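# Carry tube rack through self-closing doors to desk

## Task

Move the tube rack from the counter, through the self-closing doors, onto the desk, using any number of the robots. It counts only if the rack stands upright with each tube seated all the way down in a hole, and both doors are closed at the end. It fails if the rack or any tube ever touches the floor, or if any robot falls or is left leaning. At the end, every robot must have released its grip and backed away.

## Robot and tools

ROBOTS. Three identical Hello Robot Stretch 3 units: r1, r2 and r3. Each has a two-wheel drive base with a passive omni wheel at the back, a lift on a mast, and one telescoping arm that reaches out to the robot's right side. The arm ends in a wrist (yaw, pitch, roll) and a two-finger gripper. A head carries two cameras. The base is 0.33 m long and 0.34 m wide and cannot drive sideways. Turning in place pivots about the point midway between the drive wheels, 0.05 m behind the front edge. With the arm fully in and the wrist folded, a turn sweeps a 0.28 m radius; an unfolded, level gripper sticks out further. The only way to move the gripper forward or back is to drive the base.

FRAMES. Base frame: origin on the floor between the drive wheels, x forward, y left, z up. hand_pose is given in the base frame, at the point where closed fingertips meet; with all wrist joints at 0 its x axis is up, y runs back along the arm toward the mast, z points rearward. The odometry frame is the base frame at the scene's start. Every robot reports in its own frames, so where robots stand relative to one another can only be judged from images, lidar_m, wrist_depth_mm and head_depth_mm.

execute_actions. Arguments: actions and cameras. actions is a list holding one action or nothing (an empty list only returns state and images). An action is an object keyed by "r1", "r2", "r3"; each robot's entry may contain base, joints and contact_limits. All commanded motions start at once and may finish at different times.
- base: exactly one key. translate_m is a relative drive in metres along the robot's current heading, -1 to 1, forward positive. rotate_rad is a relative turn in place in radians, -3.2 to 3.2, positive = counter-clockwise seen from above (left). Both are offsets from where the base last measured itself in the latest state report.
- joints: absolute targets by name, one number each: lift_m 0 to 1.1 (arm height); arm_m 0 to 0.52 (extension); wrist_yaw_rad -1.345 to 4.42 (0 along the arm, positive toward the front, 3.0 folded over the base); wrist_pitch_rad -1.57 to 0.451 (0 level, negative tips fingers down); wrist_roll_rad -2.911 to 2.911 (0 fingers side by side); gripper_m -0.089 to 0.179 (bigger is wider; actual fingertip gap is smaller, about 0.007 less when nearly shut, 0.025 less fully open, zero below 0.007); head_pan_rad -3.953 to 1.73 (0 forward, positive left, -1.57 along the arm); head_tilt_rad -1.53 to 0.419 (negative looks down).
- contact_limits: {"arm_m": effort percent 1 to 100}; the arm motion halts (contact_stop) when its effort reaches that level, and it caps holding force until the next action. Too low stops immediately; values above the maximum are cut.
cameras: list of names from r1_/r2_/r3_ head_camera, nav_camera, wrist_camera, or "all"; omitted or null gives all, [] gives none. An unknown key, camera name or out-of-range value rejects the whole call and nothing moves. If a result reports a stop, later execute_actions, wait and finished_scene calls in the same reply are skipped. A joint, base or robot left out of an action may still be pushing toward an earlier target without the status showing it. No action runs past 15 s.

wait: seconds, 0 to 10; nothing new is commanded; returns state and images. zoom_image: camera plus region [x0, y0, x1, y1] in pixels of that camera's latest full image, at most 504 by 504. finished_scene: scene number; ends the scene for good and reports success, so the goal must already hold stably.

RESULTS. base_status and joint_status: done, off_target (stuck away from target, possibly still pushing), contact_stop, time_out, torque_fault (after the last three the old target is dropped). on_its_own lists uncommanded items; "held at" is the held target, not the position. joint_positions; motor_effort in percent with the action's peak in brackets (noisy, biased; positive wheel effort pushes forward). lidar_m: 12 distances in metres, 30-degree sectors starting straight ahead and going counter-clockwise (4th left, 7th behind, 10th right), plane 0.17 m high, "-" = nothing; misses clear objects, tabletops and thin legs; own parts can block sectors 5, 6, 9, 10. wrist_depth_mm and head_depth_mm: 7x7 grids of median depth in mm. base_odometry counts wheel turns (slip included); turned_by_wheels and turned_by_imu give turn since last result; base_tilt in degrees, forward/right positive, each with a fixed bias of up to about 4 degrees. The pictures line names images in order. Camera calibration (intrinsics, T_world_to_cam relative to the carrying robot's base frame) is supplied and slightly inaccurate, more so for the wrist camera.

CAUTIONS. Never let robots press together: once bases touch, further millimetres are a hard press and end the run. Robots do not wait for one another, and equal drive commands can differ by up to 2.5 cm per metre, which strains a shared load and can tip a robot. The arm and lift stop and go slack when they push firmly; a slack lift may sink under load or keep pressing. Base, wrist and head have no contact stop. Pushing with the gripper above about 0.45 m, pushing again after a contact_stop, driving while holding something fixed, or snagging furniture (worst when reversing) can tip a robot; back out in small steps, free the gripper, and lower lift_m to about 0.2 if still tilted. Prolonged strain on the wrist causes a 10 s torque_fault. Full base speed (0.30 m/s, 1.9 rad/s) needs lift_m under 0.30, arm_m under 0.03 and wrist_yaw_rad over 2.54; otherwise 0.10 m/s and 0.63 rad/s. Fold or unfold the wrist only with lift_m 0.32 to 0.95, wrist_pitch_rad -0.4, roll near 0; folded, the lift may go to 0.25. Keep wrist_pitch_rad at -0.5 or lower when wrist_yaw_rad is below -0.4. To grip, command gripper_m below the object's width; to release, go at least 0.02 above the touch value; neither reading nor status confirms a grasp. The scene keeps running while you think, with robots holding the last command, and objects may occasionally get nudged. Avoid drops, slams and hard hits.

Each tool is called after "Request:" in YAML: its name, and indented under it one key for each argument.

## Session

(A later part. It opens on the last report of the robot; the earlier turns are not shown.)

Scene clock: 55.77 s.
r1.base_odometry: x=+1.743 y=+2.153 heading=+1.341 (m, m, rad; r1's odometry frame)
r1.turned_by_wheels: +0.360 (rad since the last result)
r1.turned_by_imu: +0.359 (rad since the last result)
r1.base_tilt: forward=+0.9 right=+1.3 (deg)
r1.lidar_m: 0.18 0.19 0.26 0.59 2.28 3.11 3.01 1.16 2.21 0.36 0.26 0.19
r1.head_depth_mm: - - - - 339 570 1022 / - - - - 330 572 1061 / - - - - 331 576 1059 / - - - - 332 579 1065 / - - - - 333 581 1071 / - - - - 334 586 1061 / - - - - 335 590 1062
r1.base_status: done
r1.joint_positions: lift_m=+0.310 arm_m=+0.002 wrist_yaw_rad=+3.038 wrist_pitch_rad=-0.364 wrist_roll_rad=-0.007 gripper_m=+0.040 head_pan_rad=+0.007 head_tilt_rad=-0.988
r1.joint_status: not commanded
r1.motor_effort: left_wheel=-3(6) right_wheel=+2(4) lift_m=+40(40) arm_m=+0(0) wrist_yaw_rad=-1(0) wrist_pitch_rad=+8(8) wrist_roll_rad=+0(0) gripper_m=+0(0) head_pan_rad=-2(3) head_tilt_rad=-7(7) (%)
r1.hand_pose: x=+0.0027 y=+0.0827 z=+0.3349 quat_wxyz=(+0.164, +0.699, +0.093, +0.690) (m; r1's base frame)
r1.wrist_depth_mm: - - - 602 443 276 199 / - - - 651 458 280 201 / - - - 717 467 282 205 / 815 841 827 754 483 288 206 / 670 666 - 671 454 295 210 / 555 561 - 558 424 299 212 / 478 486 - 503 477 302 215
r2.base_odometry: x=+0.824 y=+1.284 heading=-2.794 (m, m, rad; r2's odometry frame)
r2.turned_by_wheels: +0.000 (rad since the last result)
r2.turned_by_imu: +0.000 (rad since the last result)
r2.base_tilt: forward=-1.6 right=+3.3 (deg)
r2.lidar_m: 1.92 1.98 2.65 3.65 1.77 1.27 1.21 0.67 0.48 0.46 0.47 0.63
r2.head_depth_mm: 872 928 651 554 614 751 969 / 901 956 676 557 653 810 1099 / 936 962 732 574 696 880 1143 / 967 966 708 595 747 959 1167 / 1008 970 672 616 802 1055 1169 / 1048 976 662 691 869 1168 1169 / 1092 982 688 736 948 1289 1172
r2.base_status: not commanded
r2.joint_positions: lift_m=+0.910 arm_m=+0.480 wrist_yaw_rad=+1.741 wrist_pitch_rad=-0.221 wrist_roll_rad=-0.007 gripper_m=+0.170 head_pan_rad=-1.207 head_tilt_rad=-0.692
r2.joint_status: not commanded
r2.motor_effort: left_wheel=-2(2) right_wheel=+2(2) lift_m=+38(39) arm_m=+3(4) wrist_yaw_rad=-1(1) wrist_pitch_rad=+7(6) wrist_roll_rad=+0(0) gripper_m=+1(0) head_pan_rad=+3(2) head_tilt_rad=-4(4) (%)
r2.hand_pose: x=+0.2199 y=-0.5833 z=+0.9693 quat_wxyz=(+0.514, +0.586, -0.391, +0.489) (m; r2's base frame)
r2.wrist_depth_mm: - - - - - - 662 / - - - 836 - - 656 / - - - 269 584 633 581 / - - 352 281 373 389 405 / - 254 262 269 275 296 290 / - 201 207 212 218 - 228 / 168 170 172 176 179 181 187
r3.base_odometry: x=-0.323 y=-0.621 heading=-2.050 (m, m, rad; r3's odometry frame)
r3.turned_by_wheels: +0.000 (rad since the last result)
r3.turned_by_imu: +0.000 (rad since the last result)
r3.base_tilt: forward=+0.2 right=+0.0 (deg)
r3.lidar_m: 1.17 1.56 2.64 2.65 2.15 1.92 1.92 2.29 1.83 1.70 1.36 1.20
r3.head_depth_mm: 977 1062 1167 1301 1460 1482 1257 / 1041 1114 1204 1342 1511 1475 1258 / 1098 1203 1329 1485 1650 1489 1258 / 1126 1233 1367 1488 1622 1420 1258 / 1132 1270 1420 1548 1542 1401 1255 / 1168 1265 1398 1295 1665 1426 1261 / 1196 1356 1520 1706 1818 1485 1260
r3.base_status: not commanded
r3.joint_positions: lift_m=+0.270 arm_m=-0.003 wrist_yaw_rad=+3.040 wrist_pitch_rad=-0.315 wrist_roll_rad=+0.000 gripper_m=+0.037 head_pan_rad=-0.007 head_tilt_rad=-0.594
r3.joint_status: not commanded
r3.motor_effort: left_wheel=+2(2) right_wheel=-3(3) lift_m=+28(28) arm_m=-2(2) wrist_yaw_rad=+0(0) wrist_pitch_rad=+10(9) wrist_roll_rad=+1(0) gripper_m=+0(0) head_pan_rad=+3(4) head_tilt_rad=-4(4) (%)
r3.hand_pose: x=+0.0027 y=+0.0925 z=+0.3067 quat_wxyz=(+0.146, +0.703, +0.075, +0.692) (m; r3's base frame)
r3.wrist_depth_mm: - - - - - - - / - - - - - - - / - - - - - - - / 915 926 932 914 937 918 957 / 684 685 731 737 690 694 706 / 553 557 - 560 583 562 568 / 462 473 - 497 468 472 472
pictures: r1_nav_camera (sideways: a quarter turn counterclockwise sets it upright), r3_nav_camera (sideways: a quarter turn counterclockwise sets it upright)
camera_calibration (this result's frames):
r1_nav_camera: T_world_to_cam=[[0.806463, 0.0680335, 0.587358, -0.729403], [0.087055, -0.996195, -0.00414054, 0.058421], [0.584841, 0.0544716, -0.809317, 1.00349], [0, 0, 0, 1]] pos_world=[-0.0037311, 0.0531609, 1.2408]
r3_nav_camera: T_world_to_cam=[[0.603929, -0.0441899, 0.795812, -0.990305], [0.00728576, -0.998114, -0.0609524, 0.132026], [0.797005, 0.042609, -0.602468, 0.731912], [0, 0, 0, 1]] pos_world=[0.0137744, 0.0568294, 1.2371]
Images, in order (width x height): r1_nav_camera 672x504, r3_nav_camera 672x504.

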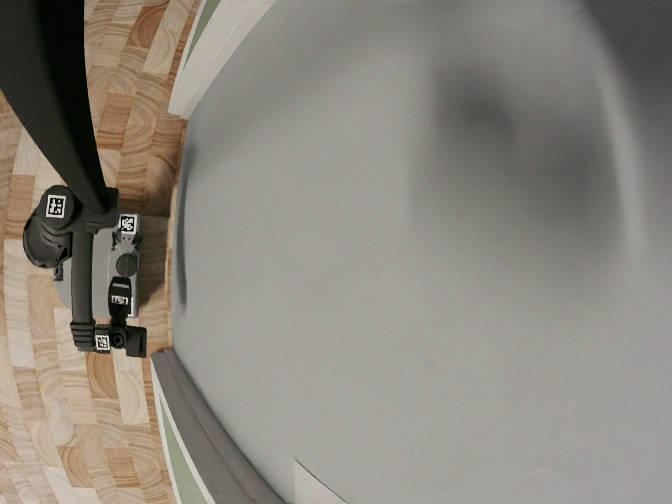

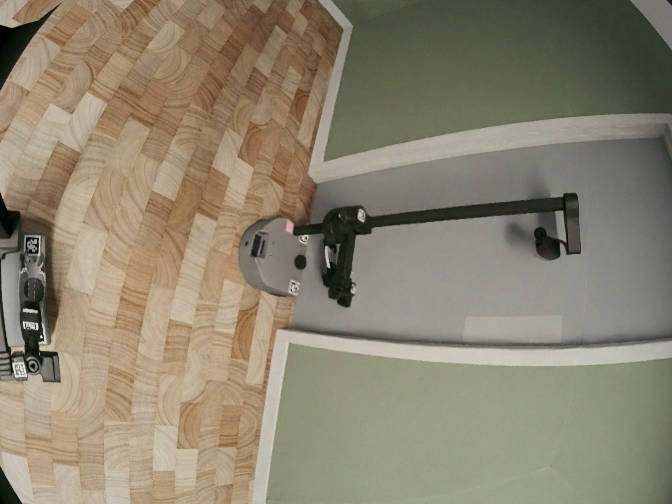

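Request:
execute_actions:
  actions:
    - {"r1":{"base":{"translate_m":0.4}},"r2":{"base":{"translate_m":0.125},"joints":{"lift_m":0.895,"arm_m":0.475}}}
  cameras: ["r1_nav_camera","r2_head_camera","r2_wrist_camera"]

Scene clock: 61.23 s.
r1.base_odometry: x=+1.834 y=+2.542 heading=+1.342 (m, m, rad; r1's odometry frame)
r1.turned_by_wheels: +0.001 (rad since the last result)
r1.turned_by_imu: -0.020 (rad since the last result)
r1.base_tilt: forward=+0.9 right=+1.3 (deg)
r1.lidar_m: - - 0.15 0.19 2.28 3.05 1.37 1.28 2.23 0.24 0.15 -
r1.head_depth_mm: - - - - - - 875 / - - - - - - - / - - - - - - - / - - - - - - - / - - - - - - - / - - - - - - 1038 / - - - - - - 1038
r1.base_status: translate_m off_target (by the wheels' count: +0.3998 of +0.4000)
r1.joint_positions: lift_m=+0.310 arm_m=+0.002 wrist_yaw_rad=+3.038 wrist_pitch_rad=-0.365 wrist_roll_rad=-0.007 gripper_m=+0.040 head_pan_rad=+0.002 head_tilt_rad=-1.023
r1.joint_status: not commanded
r1.on_its_own: left_wheel is at rest, and its effort (+37) is outside its rest range (-18 to +18)
r1.motor_effort: left_wheel=+37(51) right_wheel=+6(35) lift_m=+40(41) arm_m=+0(1) wrist_yaw_rad=+0(2) wrist_pitch_rad=+8(9) wrist_roll_rad=+0(0) gripper_m=-1(0) head_pan_rad=-1(9) head_tilt_rad=+13(14) (%)
r1.hand_pose: x=+0.0027 y=+0.0826 z=+0.3348 quat_wxyz=(+0.164, +0.699, +0.093, +0.690) (m; r1's base frame)
r1.wrist_depth_mm: - - - 362 147 92 67 / - - - 390 151 94 68 / - - 962 421 156 95 69 / 816 818 789 462 160 98 70 / 665 665 - 610 152 99 71 / 551 557 - 540 142 101 72 / 484 489 - 353 198 103 73
r2.base_odometry: x=+0.707 y=+1.242 heading=-2.794 (m, m, rad; r2's odometry frame)
r2.turned_by_wheels: +0.000 (rad since the last result)
r2.turned_by_imu: +0.000 (rad since the last result)
r2.base_tilt: forward=-1.6 right=+3.3 (deg)
r2.lidar_m: 1.80 1.85 2.48 3.65 1.95 1.39 1.33 0.66 0.47 0.45 0.47 0.62
r2.head_depth_mm: 869 933 651 554 608 745 959 / 896 952 653 555 646 802 1103 / 930 964 680 575 691 868 1142 / 965 966 611 595 738 951 1162 / 1004 971 641 617 796 1042 1165 / 1048 975 713 683 862 1158 1170 / 1088 978 715 733 939 1285 1172
r2.base_status: done
r2.joint_positions: lift_m=+0.895 arm_m=+0.475 wrist_yaw_rad=+1.741 wrist_pitch_rad=-0.221 wrist_roll_rad=-0.007 gripper_m=+0.170 head_pan_rad=-1.207 head_tilt_rad=-0.692
r2.joint_status: all done
r2.motor_effort: left_wheel=-2(4) right_wheel=+2(10) lift_m=+38(38) arm_m=-4(5) wrist_yaw_rad=-2(2) wrist_pitch_rad=+7(7) wrist_roll_rad=+0(0) gripper_m=+0(1) head_pan_rad=+3(3) head_tilt_rad=-4(4) (%)
r2.hand_pose: x=+0.2199 y=-0.5789 z=+0.9543 quat_wxyz=(+0.514, +0.586, -0.391, +0.489) (m; r2's base frame)
r2.wrist_depth_mm: - - - - - - 673 / - - - 150 - - 666 / - - 187 193 533 562 579 / - - 145 147 319 352 369 / - 230 151 156 238 267 261 / - 182 163 169 194 - 207 / 150 153 156 158 161 163 168
r3.base_odometry: x=-0.323 y=-0.621 heading=-2.050 (m, m, rad; r3's odometry frame)
r3.turned_by_wheels: +0.000 (rad since the last result)
r3.turned_by_imu: +0.002 (rad since the last result)
r3.base_tilt: forward=+0.2 right=+0.0 (deg)
r3.lidar_m: 1.21 1.56 2.65 2.65 2.15 1.91 1.92 2.28 1.83 1.70 1.37 1.21
r3.head_depth_mm: 974 1065 1170 1298 1458 1494 1257 / 1036 1111 1209 1349 1507 1483 1253 / 1098 1201 1323 1472 1659 1491 1258 / 1124 1236 1370 1488 1592 1477 1258 / 1151 1274 1413 1394 1582 1478 1259 / 1144 1272 1454 1604 1799 1490 1259 / 1215 1355 1514 1713 1827 1485 1250
r3.base_status: not commanded
r3.joint_positions: lift_m=+0.270 arm_m=-0.003 wrist_yaw_rad=+3.040 wrist_pitch_rad=-0.315 wrist_roll_rad=+0.000 gripper_m=+0.037 head_pan_rad=-0.007 head_tilt_rad=-0.594
r3.joint_status: not commanded
r3.motor_effort: left_wheel=+2(2) right_wheel=-3(4) lift_m=+28(27) arm_m=-2(1) wrist_yaw_rad=+0(0) wrist_pitch_rad=+9(10) wrist_roll_rad=+0(0) gripper_m=+0(0) head_pan_rad=+4(3) head_tilt_rad=-4(4) (%)
r3.hand_pose: x=+0.0027 y=+0.0925 z=+0.3067 quat_wxyz=(+0.146, +0.703, +0.075, +0.692) (m; r3's base frame)
r3.wrist_depth_mm: - - - - - - - / - - - - - - - / - - - - - - - / 907 902 908 923 942 915 938 / 672 672 732 735 700 710 706 / 549 557 - 563 571 565 562 / 463 485 - 504 469 471 474
pictures: r1_nav_camera (sideways: a quarter turn counterclockwise sets it upright), r2_head_camera (sideways: a quarter turn clockwise sets it upright), r2_wrist_camera
camera_calibration (this result's frames):
r1_nav_camera: T_world_to_cam=[[0.826971, 0.0637652, 0.558617, -0.692084], [0.081547, -0.996645, -0.00695598, 0.0621197], [0.556299, 0.0513059, -0.829397, 1.02977], [0, 0, 0, 1]] pos_world=[-0.00559074, 0.053209, 1.24113]
r2_head_camera: T_world_to_cam=[[-0.252556, 0.616669, -0.745611, 0.989851], [0.926202, 0.377023, -0.00190296, -0.00206835], [0.279939, -0.691067, -0.666379, 0.819589], [0, 0, 0, 1]] pos_world=[0.022473, -0.0432396, 1.2842]
r2_wrist_camera: T_world_to_cam=[[0.1499, -0.986843, 0.060586, -0.668592], [-0.386435, -0.114883, -0.915134, 0.918996], [0.910054, 0.113766, -0.398572, 0.410472], [0, 0, 0, 1]] pos_world=[0.0818035, -0.600917, 1.04511]
Images, in order (width x height): r1_nav_camera 672x504, r2_head_camera 896x504, r2_wrist_camera 644x364.

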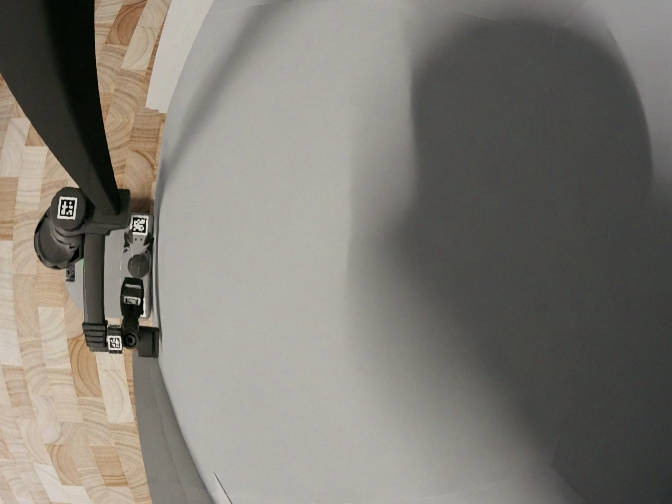

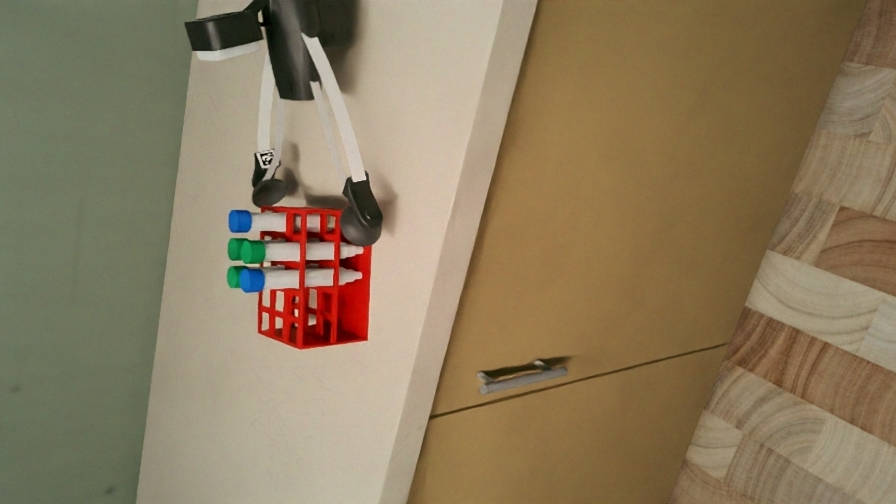

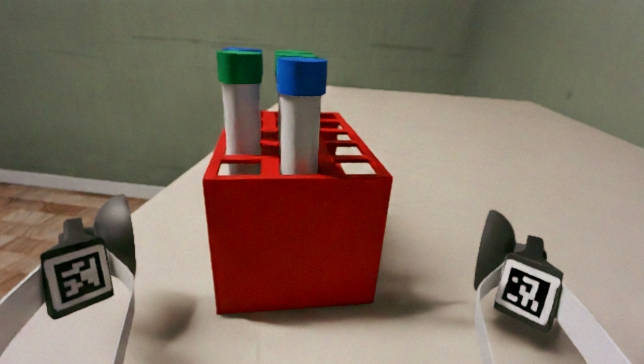

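Request:
execute_actions:
  actions:
    - {"r1":{"base":{"translate_m":-0.05},"joints":{"head_pan_rad":-1.8,"head_tilt_rad":-0.8,"lift_m":0.32}},"r2":{"base":{"translate_m":0.06},"joints":{"lift_m":0.89,"arm_m":0.46}}}
  cameras: []

Request:
execute_actions:
  actions:
    - {"r1":{"base":{"translate_m":0.4}},"r2":{"joints":{"gripper_m":0.03}}}
  cameras: ["r1_nav_camera","r3_nav_camera","r2_head_camera","r2_wrist_camera"]

Scene clock: 63.77 s.
r1.base_odometry: x=+1.823 y=+2.493 heading=+1.342 (m, m, rad; r1's odometry frame)
r1.turned_by_wheels: +0.000 (rad since the last result)
r1.turned_by_imu: -0.001 (rad since the last result)
r1.base_tilt: forward=+1.0 right=+1.3 (deg)
r1.lidar_m: - - 0.15 0.37 2.28 3.05 3.08 1.24 2.22 0.32 0.15 -
r1.head_depth_mm: 2210 2699 2282 1801 1492 1273 1109 / 2173 2674 2281 1811 1489 1276 1105 / 2125 2560 2296 1809 1495 1277 1125 / 2200 2502 2287 1819 1497 1265 1108 / 2145 2462 2301 1809 1465 755 934 / 2092 2296 956 400 465 574 633 / 697 289 307 358 418 442 386
r1.base_status: done
r1.joint_positions: lift_m=+0.320 arm_m=+0.002 wrist_yaw_rad=+3.038 wrist_pitch_rad=-0.365 wrist_roll_rad=-0.007 gripper_m=+0.040 head_pan_rad=-1.793 head_tilt_rad=-0.804
r1.joint_status: all done
r1.motor_effort: left_wheel=-2(26) right_wheel=+0(6) lift_m=+45(47) arm_m=+0(0) wrist_yaw_rad=-1(0) wrist_pitch_rad=+8(8) wrist_roll_rad=+0(0) gripper_m=+1(0) head_pan_rad=-3(47) head_tilt_rad=+3(38) (%)
r1.hand_pose: x=+0.0027 y=+0.0826 z=+0.3447 quat_wxyz=(+0.164, +0.699, +0.093, +0.690) (m; r1's base frame)
r1.wrist_depth_mm: - - - 553 257 161 118 / - - - 583 264 164 119 / - - - 633 272 167 120 / 828 825 830 705 278 170 122 / 682 691 - 686 263 173 124 / 562 576 - 568 248 177 126 / 491 500 - 502 345 179 128
r2.base_odometry: x=+0.651 y=+1.221 heading=-2.794 (m, m, rad; r2's odometry frame)
r2.turned_by_wheels: +0.000 (rad since the last result)
r2.turned_by_imu: +0.000 (rad since the last result)
r2.base_tilt: forward=-1.6 right=+3.2 (deg)
r2.lidar_m: 1.73 1.79 2.40 3.66 2.04 1.46 1.39 0.66 0.47 0.45 0.47 0.62
r2.head_depth_mm: 866 934 - 553 605 741 951 / 895 954 703 556 643 800 1100 / 927 962 585 574 687 867 1122 / 962 966 628 594 735 945 1169 / 1001 974 711 616 788 1041 1165 / 1046 972 712 680 858 1154 1168 / 1089 978 715 729 933 1289 1173
r2.base_status: done
r2.joint_positions: lift_m=+0.890 arm_m=+0.460 wrist_yaw_rad=+1.741 wrist_pitch_rad=-0.221 wrist_roll_rad=-0.007 gripper_m=+0.170 head_pan_rad=-1.207 head_tilt_rad=-0.692
r2.joint_status: all done
r2.motor_effort: left_wheel=-3(5) right_wheel=+2(11) lift_m=+38(37) arm_m=-4(4) wrist_yaw_rad=-1(2) wrist_pitch_rad=+7(7) wrist_roll_rad=+0(0) gripper_m=+1(1) head_pan_rad=+3(3) head_tilt_rad=-4(4) (%)
r2.hand_pose: x=+0.2199 y=-0.5639 z=+0.9493 quat_wxyz=(+0.514, +0.586, -0.391, +0.489) (m; r2's base frame)
r2.wrist_depth_mm: - - - - - - 680 / - - 90 71 - - 690 / - - 99 76 510 545 564 / - - 109 82 309 337 356 / - 200 103 88 224 257 253 / - 81 83 88 93 - 197 / 144 138 91 96 103 156 161
r3.base_odometry: x=-0.323 y=-0.621 heading=-2.050 (m, m, rad; r3's odometry frame)
r3.turned_by_wheels: +0.000 (rad since the last result)
r3.turned_by_imu: +0.001 (rad since the last result)
r3.base_tilt: forward=+0.1 right=+0.0 (deg)
r3.lidar_m: 1.21 1.56 2.64 2.65 2.15 1.91 1.92 2.29 1.83 1.69 1.36 1.21
r3.head_depth_mm: 976 1066 1171 1298 1461 1484 1253 / 1043 1109 1211 1339 1513 1484 1257 / 1096 1198 1326 1475 1663 1488 1255 / 1122 1237 1369 1463 1597 1441 1259 / 1151 1274 1413 1522 1553 1450 1253 / 1139 1263 1418 1588 1797 1486 1256 / 1222 1352 1512 1715 1823 1488 1260
r3.base_status: not commanded
r3.joint_positions: lift_m=+0.270 arm_m=-0.003 wrist_yaw_rad=+3.040 wrist_pitch_rad=-0.315 wrist_roll_rad=+0.000 gripper_m=+0.037 head_pan_rad=-0.007 head_tilt_rad=-0.594
r3.joint_status: not commanded
r3.motor_effort: left_wheel=+2(2) right_wheel=-3(4) lift_m=+27(27) arm_m=-2(2) wrist_yaw_rad=+0(0) wrist_pitch_rad=+9(10) wrist_roll_rad=+0(1) gripper_m=+0(0) head_pan_rad=+5(5) head_tilt_rad=-4(4) (%)
r3.hand_pose: x=+0.0027 y=+0.0925 z=+0.3067 quat_wxyz=(+0.146, +0.703, +0.075, +0.692) (m; r3's base frame)
r3.wrist_depth_mm: - - - - - - - / - - - - - - - / - - - - - - - / 894 895 906 935 935 931 937 / 685 699 736 723 692 693 704 / 556 551 - 552 586 556 566 / 456 476 - 497 468 470 474
pictures: none
No camera images: the call's "cameras" was empty. Leave "cameras" out to get every camera's image.

Scene clock: 68.70 s.
r1.base_odometry: x=+1.913 y=+2.883 heading=+1.343 (m, m, rad; r1's odometry frame)
r1.turned_by_wheels: +0.001 (rad since the last result)
r1.turned_by_imu: -0.160 (rad since the last result)
r1.base_tilt: forward=+0.8 right=+1.2 (deg)
r1.lidar_m: - - 0.15 0.19 2.25 2.72 3.11 1.25 2.79 0.29 0.15 -
r1.head_depth_mm: 2449 2910 2412 1893 1525 1292 1115 / 2378 2849 2402 1884 1530 1296 1119 / 2262 2707 2417 1892 1536 1296 1119 / 2204 2515 2363 1903 1554 1300 1120 / 2153 2460 2439 1899 1548 1297 1073 / 2098 2354 2451 1896 1467 507 623 / 2007 2248 2364 318 365 434 448
r1.base_status: translate_m off_target (by the wheels' count: +0.3998 of +0.4000)
r1.joint_positions: lift_m=+0.320 arm_m=+0.002 wrist_yaw_rad=+3.037 wrist_pitch_rad=-0.364 wrist_roll_rad=-0.007 gripper_m=+0.040 head_pan_rad=-1.789 head_tilt_rad=-0.768
r1.joint_status: not commanded
r1.on_its_own: left_wheel is at rest, and its effort (+32) is outside its rest range (-18 to +18)
r1.motor_effort: left_wheel=+32(54) right_wheel=+6(48) lift_m=+41(45) arm_m=-1(0) wrist_yaw_rad=+0(1) wrist_pitch_rad=+8(9) wrist_roll_rad=+0(0) gripper_m=+0(0) head_pan_rad=-5(17) head_tilt_rad=-19(30) (%)
r1.hand_pose: x=+0.0028 y=+0.0827 z=+0.3449 quat_wxyz=(+0.164, +0.699, +0.092, +0.690) (m; r1's base frame)
r1.wrist_depth_mm: - - 578 278 161 113 88 / - - 613 299 168 117 90 / - - 677 325 175 120 92 / 826 849 738 358 183 124 94 / 671 675 - 458 181 128 96 / 568 564 - 505 173 133 99 / 488 491 - 430 231 136 101
r2.base_odometry: x=+0.651 y=+1.221 heading=-2.794 (m, m, rad; r2's odometry frame)
r2.turned_by_wheels: +0.000 (rad since the last result)
r2.turned_by_imu: +0.000 (rad since the last result)
r2.base_tilt: forward=-1.6 right=+3.2 (deg)
r2.lidar_m: 1.74 1.79 2.39 3.66 2.04 1.46 1.39 0.66 0.47 0.45 0.47 0.62
r2.head_depth_mm: 867 935 - 553 605 739 954 / 897 953 666 556 643 798 1100 / 927 960 605 574 687 866 1124 / 963 966 589 594 735 945 1166 / 1000 970 685 615 787 1041 1167 / 1046 976 713 681 858 1155 1166 / 1087 979 715 728 934 1288 1171
r2.base_status: not commanded
r2.joint_positions: lift_m=+0.890 arm_m=+0.460 wrist_yaw_rad=+1.740 wrist_pitch_rad=-0.220 wrist_roll_rad=-0.007 gripper_m=+0.046 head_pan_rad=-1.207 head_tilt_rad=-0.692
r2.joint_status: gripper_m off_target (ended at +0.046, target +0.030)
r2.on_its_own: gripper_m is held at +0.045, not at your +0.030, by its stall guard, which is still easing
r2.motor_effort: left_wheel=-2(3) right_wheel=+3(4) lift_m=+39(38) arm_m=-4(4) wrist_yaw_rad=+0(2) wrist_pitch_rad=+6(7) wrist_roll_rad=+0(0) gripper_m=-29(100) head_pan_rad=+3(2) head_tilt_rad=-4(4) (%)
r2.hand_pose: x=+0.2199 y=-0.5640 z=+0.9494 quat_wxyz=(+0.514, +0.586, -0.392, +0.489) (m; r2's base frame)
r2.wrist_depth_mm: - - - - - - 700 / - - 107 96 - - 679 / - - 133 105 519 542 571 / - - 122 113 298 339 352 / - - 98 107 126 246 253 / - 169 104 116 135 194 197 / - 146 116 128 149 158 161
r3.base_odometry: x=-0.323 y=-0.621 heading=-2.050 (m, m, rad; r3's odometry frame)
r3.turned_by_wheels: +0.000 (rad since the last result)
r3.turned_by_imu: +0.001 (rad since the last result)
r3.base_tilt: forward=+0.1 right=+0.0 (deg)
r3.lidar_m: 1.21 1.55 2.65 2.65 2.15 1.92 1.92 2.29 1.83 1.69 1.37 1.21
r3.head_depth_mm: 973 1066 1170 1307 1455 1481 1254 / 1044 1114 1212 1350 1515 1478 1252 / 1094 1196 1322 1460 1629 1483 1249 / 1132 1238 1361 1460 1593 1448 1257 / 1155 1270 1397 1393 1596 1454 1253 / 1149 1284 1466 1607 1783 1500 1262 / 1220 1350 1517 1707 1821 1493 1251
r3.base_status: not commanded
r3.joint_positions: lift_m=+0.270 arm_m=-0.003 wrist_yaw_rad=+3.040 wrist_pitch_rad=-0.315 wrist_roll_rad=+0.000 gripper_m=+0.037 head_pan_rad=-0.007 head_tilt_rad=-0.594
r3.joint_status: not commanded
r3.motor_effort: left_wheel=+2(2) right_wheel=-4(3) lift_m=+28(27) arm_m=-1(2) wrist_yaw_rad=+0(0) wrist_pitch_rad=+9(10) wrist_roll_rad=+0(0) gripper_m=+0(0) head_pan_rad=+5(4) head_tilt_rad=-4(4) (%)
r3.hand_pose: x=+0.0027 y=+0.0925 z=+0.3067 quat_wxyz=(+0.146, +0.703, +0.075, +0.692) (m; r3's base frame)
r3.wrist_depth_mm: - - - - - - - / - - - - - - - / - - - - - - - / 888 894 891 935 921 935 960 / 685 686 727 731 695 704 717 / 554 552 - 555 592 558 561 / 460 481 - 495 465 471 478
pictures: r1_nav_camera (sideways: a quarter turn counterclockwise sets it upright), r2_head_camera (sideways: a quarter turn clockwise sets it upright), r2_wrist_camera, r3_nav_camera (sideways: a quarter turn counterclockwise sets it upright)
camera_calibration (this result's frames):
r1_nav_camera: T_world_to_cam=[[-0.0819213, -0.656954, 0.749467, -0.935224], [-0.990223, 0.138843, 0.0134668, 0.0420683], [-0.112905, -0.741036, -0.661905, 0.816043], [0, 0, 0, 1]] pos_world=[0.0571776, -0.0155228, 1.2405]
r2_head_camera: T_world_to_cam=[[-0.252556, 0.616669, -0.745611, 0.989851], [0.926202, 0.377024, -0.00190295, -0.00206835], [0.279939, -0.691066, -0.666379, 0.819589], [0, 0, 0, 1]] pos_world=[0.022473, -0.0432396, 1.2842]
r2_wrist_camera: T_world_to_cam=[[0.149348, -0.986928, 0.0605753, -0.653515], [-0.385838, -0.114574, -0.915424, 0.916643], [0.910398, 0.113344, -0.397905, 0.405835], [0, 0, 0, 1]] pos_world=[0.0818054, -0.585948, 1.04019]
r3_nav_camera: T_world_to_cam=[[0.603929, -0.0441899, 0.795812, -0.990305], [0.00728576, -0.998114, -0.0609524, 0.132026], [0.797005, 0.042609, -0.602468, 0.731912], [0, 0, 0, 1]] pos_world=[0.0137744, 0.0568294, 1.2371]
Images, in order (width x height): r1_nav_camera 672x504, r2_head_camera 896x504, r2_wrist_camera 644x364, r3_nav_camera 672x504.

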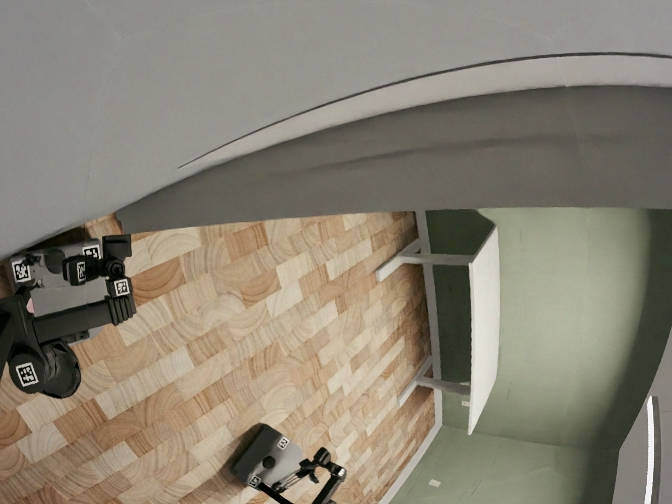

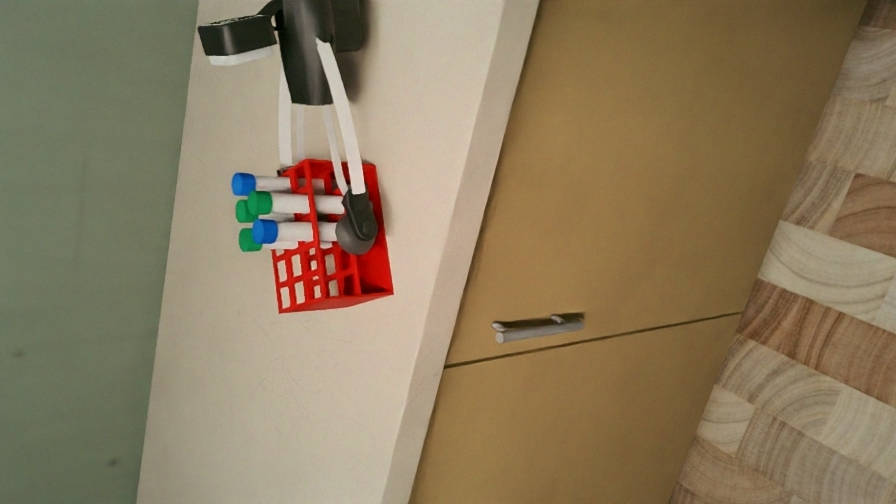

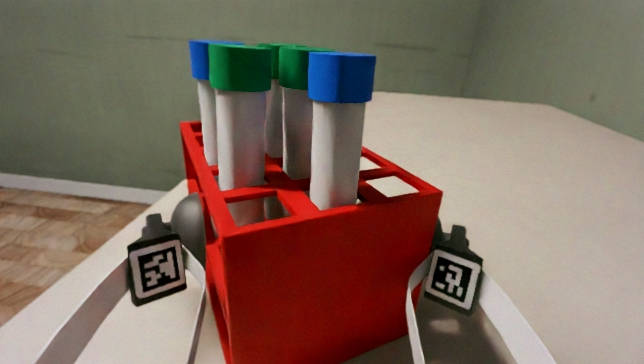

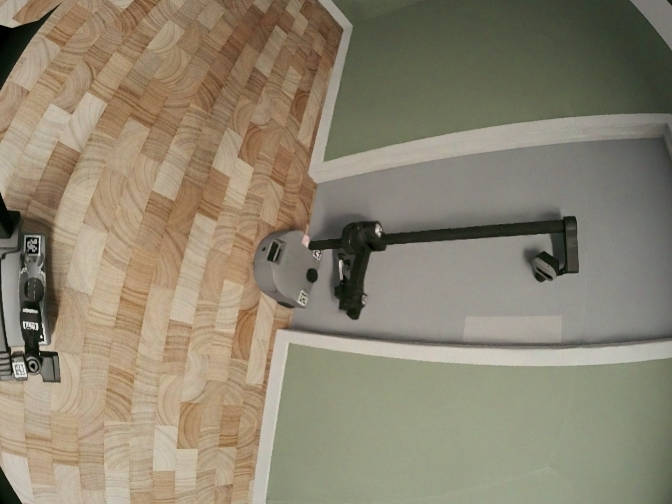

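Request:
execute_actions:
  actions:
    - {"r1":{"base":{"translate_m":-0.35},"joints":{"lift_m":0.34,"wrist_pitch_rad":-0.4}},"r2":{"joints":{"gripper_m":0.13}}}
  cameras: []

Request:
execute_actions:
  actions:
    - {"r1":{"base":{"rotate_rad":0.22},"joints":{"wrist_yaw_rad":1.57,"gripper_m":0,"head_pan_rad":-0.3,"head_tilt_rad":-1.0}},"r2":{"joints":{"wrist_yaw_rad":1.6}}}
  cameras: []

Request:
execute_actions:
  actions:
    - {"r1":{"joints":{"wrist_pitch_rad":0,"lift_m":0.15,"arm_m":0.06}}}
  cameras: ["r1_nav_camera","r2_head_camera","r2_wrist_camera"]

Scene clock: 74.50 s.
r1.base_odometry: x=+1.834 y=+2.542 heading=+1.343 (m, m, rad; r1's odometry frame)
r1.turned_by_wheels: +0.000 (rad since the last result)
r1.turned_by_imu: +0.000 (rad since the last result)
r1.base_tilt: forward=+0.9 right=+1.3 (deg)
r1.lidar_m: 0.42 0.42 0.51 0.80 2.19 2.65 2.79 0.96 2.70 2.17 0.61 0.47
r1.head_depth_mm: 2510 2927 2334 1825 1429 1277 1107 / 2372 2803 2337 1822 1506 1281 1113 / 2308 2780 2345 1837 1501 1282 1121 / 2208 2662 2342 1836 1507 1278 1111 / 2152 2523 2297 1850 1510 1288 1112 / 2076 2379 2371 1841 1521 1288 1115 / 2052 2326 2367 1861 1519 1289 1116
r1.base_status: done
r1.joint_positions: lift_m=+0.340 arm_m=+0.002 wrist_yaw_rad=+3.037 wrist_pitch_rad=-0.414 wrist_roll_rad=-0.007 gripper_m=+0.040 head_pan_rad=-1.793 head_tilt_rad=-0.790
r1.joint_status: all done
r1.motor_effort: left_wheel=-1(25) right_wheel=+0(6) lift_m=+44(47) arm_m=+0(0) wrist_yaw_rad=-1(0) wrist_pitch_rad=+7(7) wrist_roll_rad=+0(0) gripper_m=+0(0) head_pan_rad=-3(4) head_tilt_rad=-6(19) (%)
r1.hand_pose: x=+0.0022 y=+0.0768 z=+0.3535 quat_wxyz=(+0.181, +0.696, +0.110, +0.686) (m; r1's base frame)
r1.wrist_depth_mm: - - - - 634 503 392 / - - - - 666 516 402 / - - - - 717 534 409 / 786 801 801 817 770 548 421 / 656 656 - 666 680 580 433 / 560 561 - 554 586 549 445 / 489 498 - 517 486 487 456
r2.base_odometry: x=+0.651 y=+1.221 heading=-2.794 (m, m, rad; r2's odometry frame)
r2.turned_by_wheels: +0.000 (rad since the last result)
r2.turned_by_imu: +0.000 (rad since the last result)
r2.base_tilt: forward=-1.6 right=+3.3 (deg)
r2.lidar_m: 1.74 1.79 2.40 3.65 2.04 1.46 1.39 0.66 0.47 0.45 0.47 0.62
r2.head_depth_mm: 868 935 - 553 605 741 952 / 896 955 690 556 642 799 1100 / 928 961 607 574 686 863 1122 / 962 966 591 594 734 944 1165 / 1001 971 685 616 788 1037 1168 / 1045 976 712 680 857 1155 1172 / 1089 976 715 728 934 1288 1174
r2.base_status: not commanded
r2.joint_positions: lift_m=+0.890 arm_m=+0.460 wrist_yaw_rad=+1.740 wrist_pitch_rad=-0.220 wrist_roll_rad=-0.007 gripper_m=+0.130 head_pan_rad=-1.207 head_tilt_rad=-0.692
r2.joint_status: all done
r2.motor_effort: left_wheel=-2(2) right_wheel=+3(3) lift_m=+38(39) arm_m=-4(4) wrist_yaw_rad=-1(1) wrist_pitch_rad=+6(6) wrist_roll_rad=+0(0) gripper_m=+0(87) head_pan_rad=+3(3) head_tilt_rad=-4(4) (%)
r2.hand_pose: x=+0.2199 y=-0.5640 z=+0.9494 quat_wxyz=(+0.514, +0.586, -0.392, +0.489) (m; r2's base frame)
r2.wrist_depth_mm: - - - - - - 695 / - - 107 95 - - 670 / - - 132 105 510 546 570 / - - 122 115 301 333 355 / - - 124 107 124 258 253 / - 164 106 115 139 203 197 / 143 147 116 127 149 157 162
r3.base_odometry: x=-0.323 y=-0.621 heading=-2.050 (m, m, rad; r3's odometry frame)
r3.turned_by_wheels: +0.000 (rad since the last result)
r3.turned_by_imu: +0.002 (rad since the last result)
r3.base_tilt: forward=+0.2 right=+0.1 (deg)
r3.lidar_m: 0.96 1.01 2.65 2.66 2.15 1.91 1.92 2.30 1.84 1.69 1.37 1.21
r3.head_depth_mm: 973 1067 1174 1295 1457 1482 1255 / 1042 1108 1206 1349 1508 1487 1259 / 1098 1199 1329 1481 1653 1484 1261 / 1124 1234 1365 1538 1707 1483 1258 / 1157 1274 1419 1601 1186 1309 1229 / 1165 1310 1463 1654 1655 1308 1203 / 1199 1356 1464 1598 1048 1383 1234
r3.base_status: not commanded
r3.joint_positions: lift_m=+0.270 arm_m=-0.003 wrist_yaw_rad=+3.040 wrist_pitch_rad=-0.315 wrist_roll_rad=+0.000 gripper_m=+0.037 head_pan_rad=-0.007 head_tilt_rad=-0.594
r3.joint_status: not commanded
r3.motor_effort: left_wheel=+2(2) right_wheel=-4(3) lift_m=+27(28) arm_m=-2(1) wrist_yaw_rad=-1(0) wrist_pitch_rad=+10(10) wrist_roll_rad=+0(0) gripper_m=+0(0) head_pan_rad=+4(4) head_tilt_rad=-4(4) (%)
r3.hand_pose: x=+0.0027 y=+0.0925 z=+0.3067 quat_wxyz=(+0.146, +0.703, +0.075, +0.692) (m; r3's base frame)
r3.wrist_depth_mm: - - - - - - - / - - - - - - - / - - - - - - - / 891 901 930 945 919 930 937 / 703 704 709 726 703 709 711 / 565 550 - 565 585 555 566 / 459 480 - 494 466 475 473
pictures: none
No camera images: the call's "cameras" was empty. Leave "cameras" out to get every camera's image.

Scene clock: 76.23 s.
r1.base_odometry: x=+1.834 y=+2.542 heading=+1.563 (m, m, rad; r1's odometry frame)
r1.turned_by_wheels: +0.220 (rad since the last result)
r1.turned_by_imu: +0.219 (rad since the last result)
r1.base_tilt: forward=+1.0 right=+1.3 (deg)
r1.lidar_m: 0.42 0.44 0.62 1.54 2.28 2.87 2.79 0.96 2.64 1.17 0.49 0.43
r1.head_depth_mm: 390 472 587 711 975 1189 1077 / 379 456 569 758 1021 1188 1086 / 368 440 545 712 1036 1192 1085 / 358 425 522 675 958 1197 1088 / 348 411 502 641 891 1174 1077 / 338 398 482 610 831 1163 1075 / 329 385 463 582 780 1144 1075
r1.base_status: done
r1.joint_positions: lift_m=+0.340 arm_m=+0.002 wrist_yaw_rad=+1.572 wrist_pitch_rad=-0.414 wrist_roll_rad=-0.007 gripper_m=+0.000 head_pan_rad=-0.307 head_tilt_rad=-0.988
r1.joint_status: all done
r1.motor_effort: left_wheel=-3(7) right_wheel=+1(4) lift_m=+44(44) arm_m=+0(0) wrist_yaw_rad=-2(2) wrist_pitch_rad=+7(7) wrist_roll_rad=+0(0) gripper_m=-2(79) head_pan_rad=+4(47) head_tilt_rad=-7(28) (%)
r1.hand_pose: x=+0.2036 y=-0.1469 z=+0.3535 quat_wxyz=(+0.594, +0.591, -0.384, +0.389) (m; r1's base frame)
r1.wrist_depth_mm: 308 304 304 304 306 305 264 / 332 334 330 331 332 323 265 / 364 363 362 360 360 349 272 / 402 405 402 400 403 371 297 / 446 452 447 - 450 393 332 / 497 509 490 - 510 393 384 / 492 489 484 485 495 434 417
r2.base_odometry: x=+0.651 y=+1.221 heading=-2.794 (m, m, rad; r2's odometry frame)
r2.turned_by_wheels: +0.000 (rad since the last result)
r2.turned_by_imu: +0.000 (rad since the last result)
r2.base_tilt: forward=-1.6 right=+3.3 (deg)
r2.lidar_m: 1.74 1.79 2.40 3.65 2.04 1.46 1.40 0.66 0.47 0.45 0.46 0.62
r2.head_depth_mm: 865 935 650 553 606 743 952 / 899 954 675 555 644 798 1104 / 929 961 631 575 685 864 1121 / 963 964 634 595 735 942 1166 / 1001 971 683 617 789 1038 1167 / 1043 975 713 679 856 1153 1172 / 1085 981 715 728 934 1286 1171
r2.base_status: not commanded
r2.joint_positions: lift_m=+0.890 arm_m=+0.460 wrist_yaw_rad=+1.605 wrist_pitch_rad=-0.220 wrist_roll_rad=-0.007 gripper_m=+0.130 head_pan_rad=-1.207 head_tilt_rad=-0.692
r2.joint_status: all done
r2.motor_effort: left_wheel=-2(3) right_wheel=+2(3) lift_m=+38(38) arm_m=-4(4) wrist_yaw_rad=-6(11) wrist_pitch_rad=+6(6) wrist_roll_rad=+0(0) gripper_m=+0(1) head_pan_rad=+3(3) head_tilt_rad=-4(5) (%)
r2.hand_pose: x=+0.2233 y=-0.5968 z=+0.9494 quat_wxyz=(+0.546, +0.558, -0.430, +0.453) (m; r2's base frame)
r2.wrist_depth_mm: - - - - - 834 540 / - - 109 103 - 818 542 / - - 127 128 499 532 504 / - 274 123 118 305 337 350 / - 230 103 116 147 256 254 / 181 167 112 128 174 202 196 / 141 147 122 141 155 157 162
r3.base_odometry: x=-0.323 y=-0.621 heading=-2.050 (m, m, rad; r3's odometry frame)
r3.turned_by_wheels: +0.000 (rad since the last result)
r3.turned_by_imu: +0.000 (rad since the last result)
r3.base_tilt: forward=+0.1 right=+0.0 (deg)
r3.lidar_m: 0.96 0.98 2.64 2.66 2.15 1.91 1.92 2.29 1.83 1.70 1.37 1.21
r3.head_depth_mm: 974 1060 1175 1298 1460 1485 1260 / 1041 1109 1214 1351 1516 1488 1252 / 1099 1199 1330 1480 1657 1487 1259 / 1129 1239 1371 1537 1660 1449 1259 / 1157 1265 1417 1600 1663 1302 1203 / 1183 1312 1468 1648 1710 1310 1208 / 1183 1351 1486 1132 1013 1452 1236
r3.base_status: not commanded
r3.joint_positions: lift_m=+0.270 arm_m=-0.003 wrist_yaw_rad=+3.040 wrist_pitch_rad=-0.315 wrist_roll_rad=+0.000 gripper_m=+0.037 head_pan_rad=-0.007 head_tilt_rad=-0.594
r3.joint_status: not commanded
r3.motor_effort: left_wheel=+1(2) right_wheel=-4(3) lift_m=+28(28) arm_m=-2(2) wrist_yaw_rad=+0(0) wrist_pitch_rad=+10(10) wrist_roll_rad=+0(0) gripper_m=+0(1) head_pan_rad=+4(3) head_tilt_rad=-4(4) (%)
r3.hand_pose: x=+0.0027 y=+0.0925 z=+0.3067 quat_wxyz=(+0.146, +0.703, +0.075, +0.692) (m; r3's base frame)
r3.wrist_depth_mm: - - - - - - - / - - - - - - - / - - - - - - - / 873 914 921 893 921 939 948 / 682 695 731 720 700 704 703 / 548 561 - 556 589 554 560 / 464 479 - 499 472 465 481
pictures: none
No camera images: the call's "cameras" was empty. Leave "cameras" out to get every camera's image.

Scene clock: 78.80 s.
r1.base_odometry: x=+1.834 y=+2.542 heading=+1.563 (m, m, rad; r1's odometry frame)
r1.turned_by_wheels: +0.000 (rad since the last result)
r1.turned_by_imu: -0.001 (rad since the last result)
r1.base_tilt: forward=+0.9 right=+1.4 (deg)
r1.lidar_m: 0.42 0.44 0.62 1.55 2.28 2.86 2.79 0.96 2.64 1.17 0.49 0.43
r1.head_depth_mm: 390 471 585 711 974 1190 1086 / 379 455 568 757 1023 1191 1071 / 369 440 544 714 1039 1194 1087 / 358 425 521 676 956 1194 1091 / 348 411 501 641 888 1183 1076 / 338 397 482 609 831 1163 1073 / 329 386 463 582 780 1145 1073
r1.base_status: not commanded
r1.joint_positions: lift_m=+0.150 arm_m=+0.060 wrist_yaw_rad=+1.571 wrist_pitch_rad=-0.021 wrist_roll_rad=-0.007 gripper_m=+0.000 head_pan_rad=-0.307 head_tilt_rad=-0.988
r1.joint_status: all done
r1.motor_effort: left_wheel=-3(3) right_wheel=+2(1) lift_m=+35(37) arm_m=+5(8) wrist_yaw_rad=+0(3) wrist_pitch_rad=+10(11) wrist_roll_rad=+0(0) gripper_m=-2(2) head_pan_rad=+4(4) head_tilt_rad=-7(8) (%)
r1.hand_pose: x=+0.2343 y=-0.2047 z=+0.2594 quat_wxyz=(+0.507, +0.504, -0.493, +0.496) (m; r1's base frame)
r1.wrist_depth_mm: 312 312 312 312 312 283 226 / 321 323 321 323 320 285 233 / 332 332 332 333 330 292 240 / 342 342 340 341 340 291 247 / 356 356 353 - 352 294 257 / 365 365 364 - 367 295 270 / 378 383 379 379 375 294 284
r2.base_odometry: x=+0.651 y=+1.221 heading=-2.794 (m, m, rad; r2's odometry frame)
r2.turned_by_wheels: +0.000 (rad since the last result)
r2.turned_by_imu: +0.000 (rad since the last result)
r2.base_tilt: forward=-1.6 right=+3.2 (deg)
r2.lidar_m: 1.74 1.79 2.40 3.67 2.04 1.46 1.40 0.66 0.47 0.45 0.47 0.62
r2.head_depth_mm: 867 936 650 553 606 741 951 / 894 955 675 556 643 797 1101 / 928 963 632 574 686 865 1121 / 965 965 634 594 736 946 1166 / 998 970 683 616 788 1037 1168 / 1042 977 711 679 858 1150 1167 / 1087 980 716 727 933 1291 1169
r2.base_status: not commanded
r2.joint_positions: lift_m=+0.890 arm_m=+0.460 wrist_yaw_rad=+1.605 wrist_pitch_rad=-0.220 wrist_roll_rad=-0.007 gripper_m=+0.130 head_pan_rad=-1.207 head_tilt_rad=-0.692
r2.joint_status: not commanded
r2.motor_effort: left_wheel=-2(2) right_wheel=+3(2) lift_m=+39(39) arm_m=-4(4) wrist_yaw_rad=-6(6) wrist_pitch_rad=+6(6) wrist_roll_rad=+0(0) gripper_m=-1(0) head_pan_rad=+3(3) head_tilt_rad=-4(4) (%)
r2.hand_pose: x=+0.2233 y=-0.5968 z=+0.9494 quat_wxyz=(+0.546, +0.558, -0.430, +0.453) (m; r2's base frame)
r2.wrist_depth_mm: - - - - - 833 551 / - - 108 103 - 823 546 / - - 130 128 510 542 509 / - 275 123 118 303 340 350 / - 228 103 116 147 258 253 / 181 166 112 128 175 201 196 / 140 147 122 141 155 156 161
r3.base_odometry: x=-0.323 y=-0.621 heading=-2.050 (m, m, rad; r3's odometry frame)
r3.turned_by_wheels: +0.000 (rad since the last result)
r3.turned_by_imu: +0.001 (rad since the last result)
r3.base_tilt: forward=+0.2 right=+0.0 (deg)
r3.lidar_m: 0.96 0.98 2.64 2.66 2.16 1.91 1.92 2.29 1.83 1.69 1.37 1.21
r3.head_depth_mm: 977 1065 1168 1292 1455 1477 1252 / 1044 1110 1213 1346 1510 1480 1255 / 1092 1197 1323 1479 1660 1487 1257 / 1122 1236 1367 1535 1669 1382 1259 / 1157 1274 1415 1587 1753 1238 1202 / 1180 1319 1461 1655 1789 1238 1209 / 1179 1360 1486 1612 1211 1241 1237
r3.base_status: not commanded
r3.joint_positions: lift_m=+0.270 arm_m=-0.003 wrist_yaw_rad=+3.040 wrist_pitch_rad=-0.315 wrist_roll_rad=+0.000 gripper_m=+0.037 head_pan_rad=-0.007 head_tilt_rad=-0.594
r3.joint_status: not commanded
r3.motor_effort: left_wheel=+1(2) right_wheel=-3(4) lift_m=+28(27) arm_m=-1(2) wrist_yaw_rad=+0(0) wrist_pitch_rad=+10(9) wrist_roll_rad=+1(1) gripper_m=+0(1) head_pan_rad=+5(4) head_tilt_rad=-4(4) (%)
r3.hand_pose: x=+0.0027 y=+0.0925 z=+0.3067 quat_wxyz=(+0.146, +0.703, +0.075, +0.692) (m; r3's base frame)
r3.wrist_depth_mm: - - - - - - - / - - - - - - - / - - - - - - - / 896 910 905 939 926 943 939 / 692 695 746 721 715 692 699 / 553 555 - 566 591 560 563 / 463 480 - 500 466 471 475
pictures: r1_nav_camera (sideways: a quarter turn counterclockwise sets it upright), r2_head_camera (sideways: a quarter turn clockwise sets it upright), r2_wrist_camera
camera_calibration (this result's frames):
r1_nav_camera: T_world_to_cam=[[0.787881, -0.18437, 0.587581, -0.72958], [-0.224938, -0.974364, -0.00411836, 0.0602953], [0.573277, -0.128924, -0.809155, 1.00335], [0, 0, 0, 1]] pos_world=[0.0131878, 0.0535926, 1.2408]
r2_head_camera: T_world_to_cam=[[-0.252556, 0.616669, -0.745611, 0.989851], [0.926202, 0.377023, -0.00190295, -0.00206836], [0.279939, -0.691066, -0.666379, 0.819589], [0, 0, 0, 1]] pos_world=[0.0224729, -0.0432396, 1.2842]
r2_wrist_camera: T_world_to_cam=[[0.0151255, -0.998049, 0.0605722, -0.663107], [-0.39775, -0.0615856, -0.915425, 0.948458], [0.917369, -0.0102464, -0.397906, 0.331186], [0, 0, 0, 1]] pos_world=[0.0834596, -0.600009, 1.04019]
Images, in order (width x height): r1_nav_camera 672x504, r2_head_camera 896x504, r2_wrist_camera 644x364.

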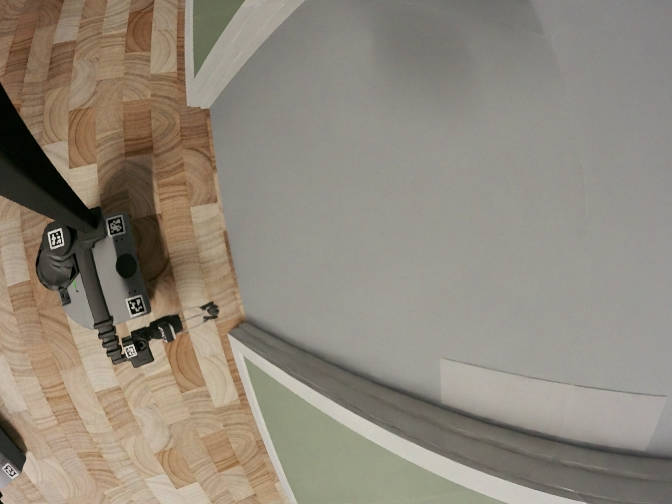

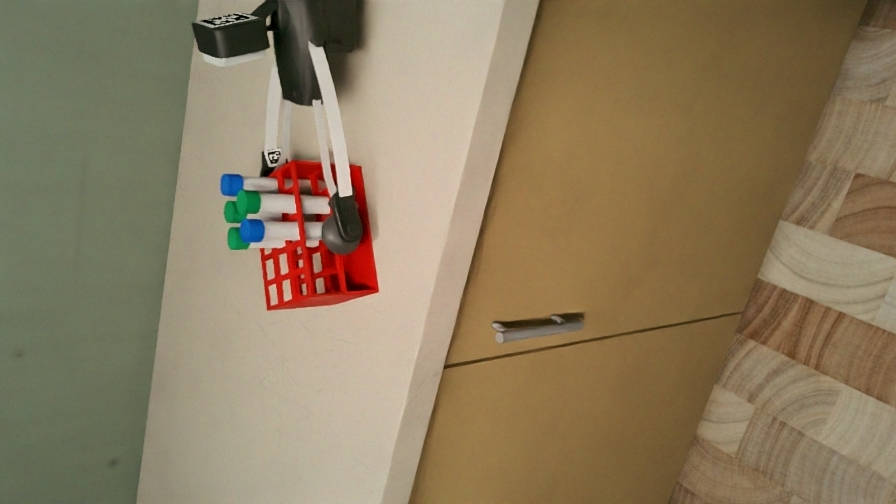

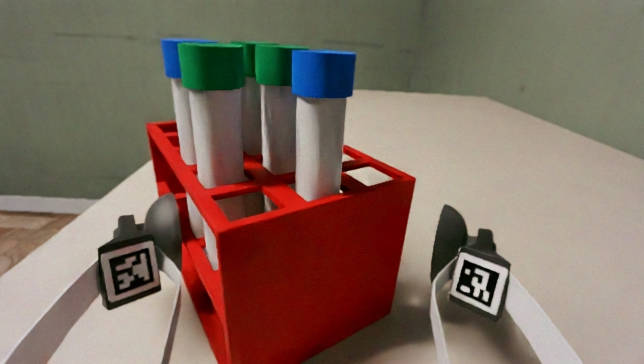

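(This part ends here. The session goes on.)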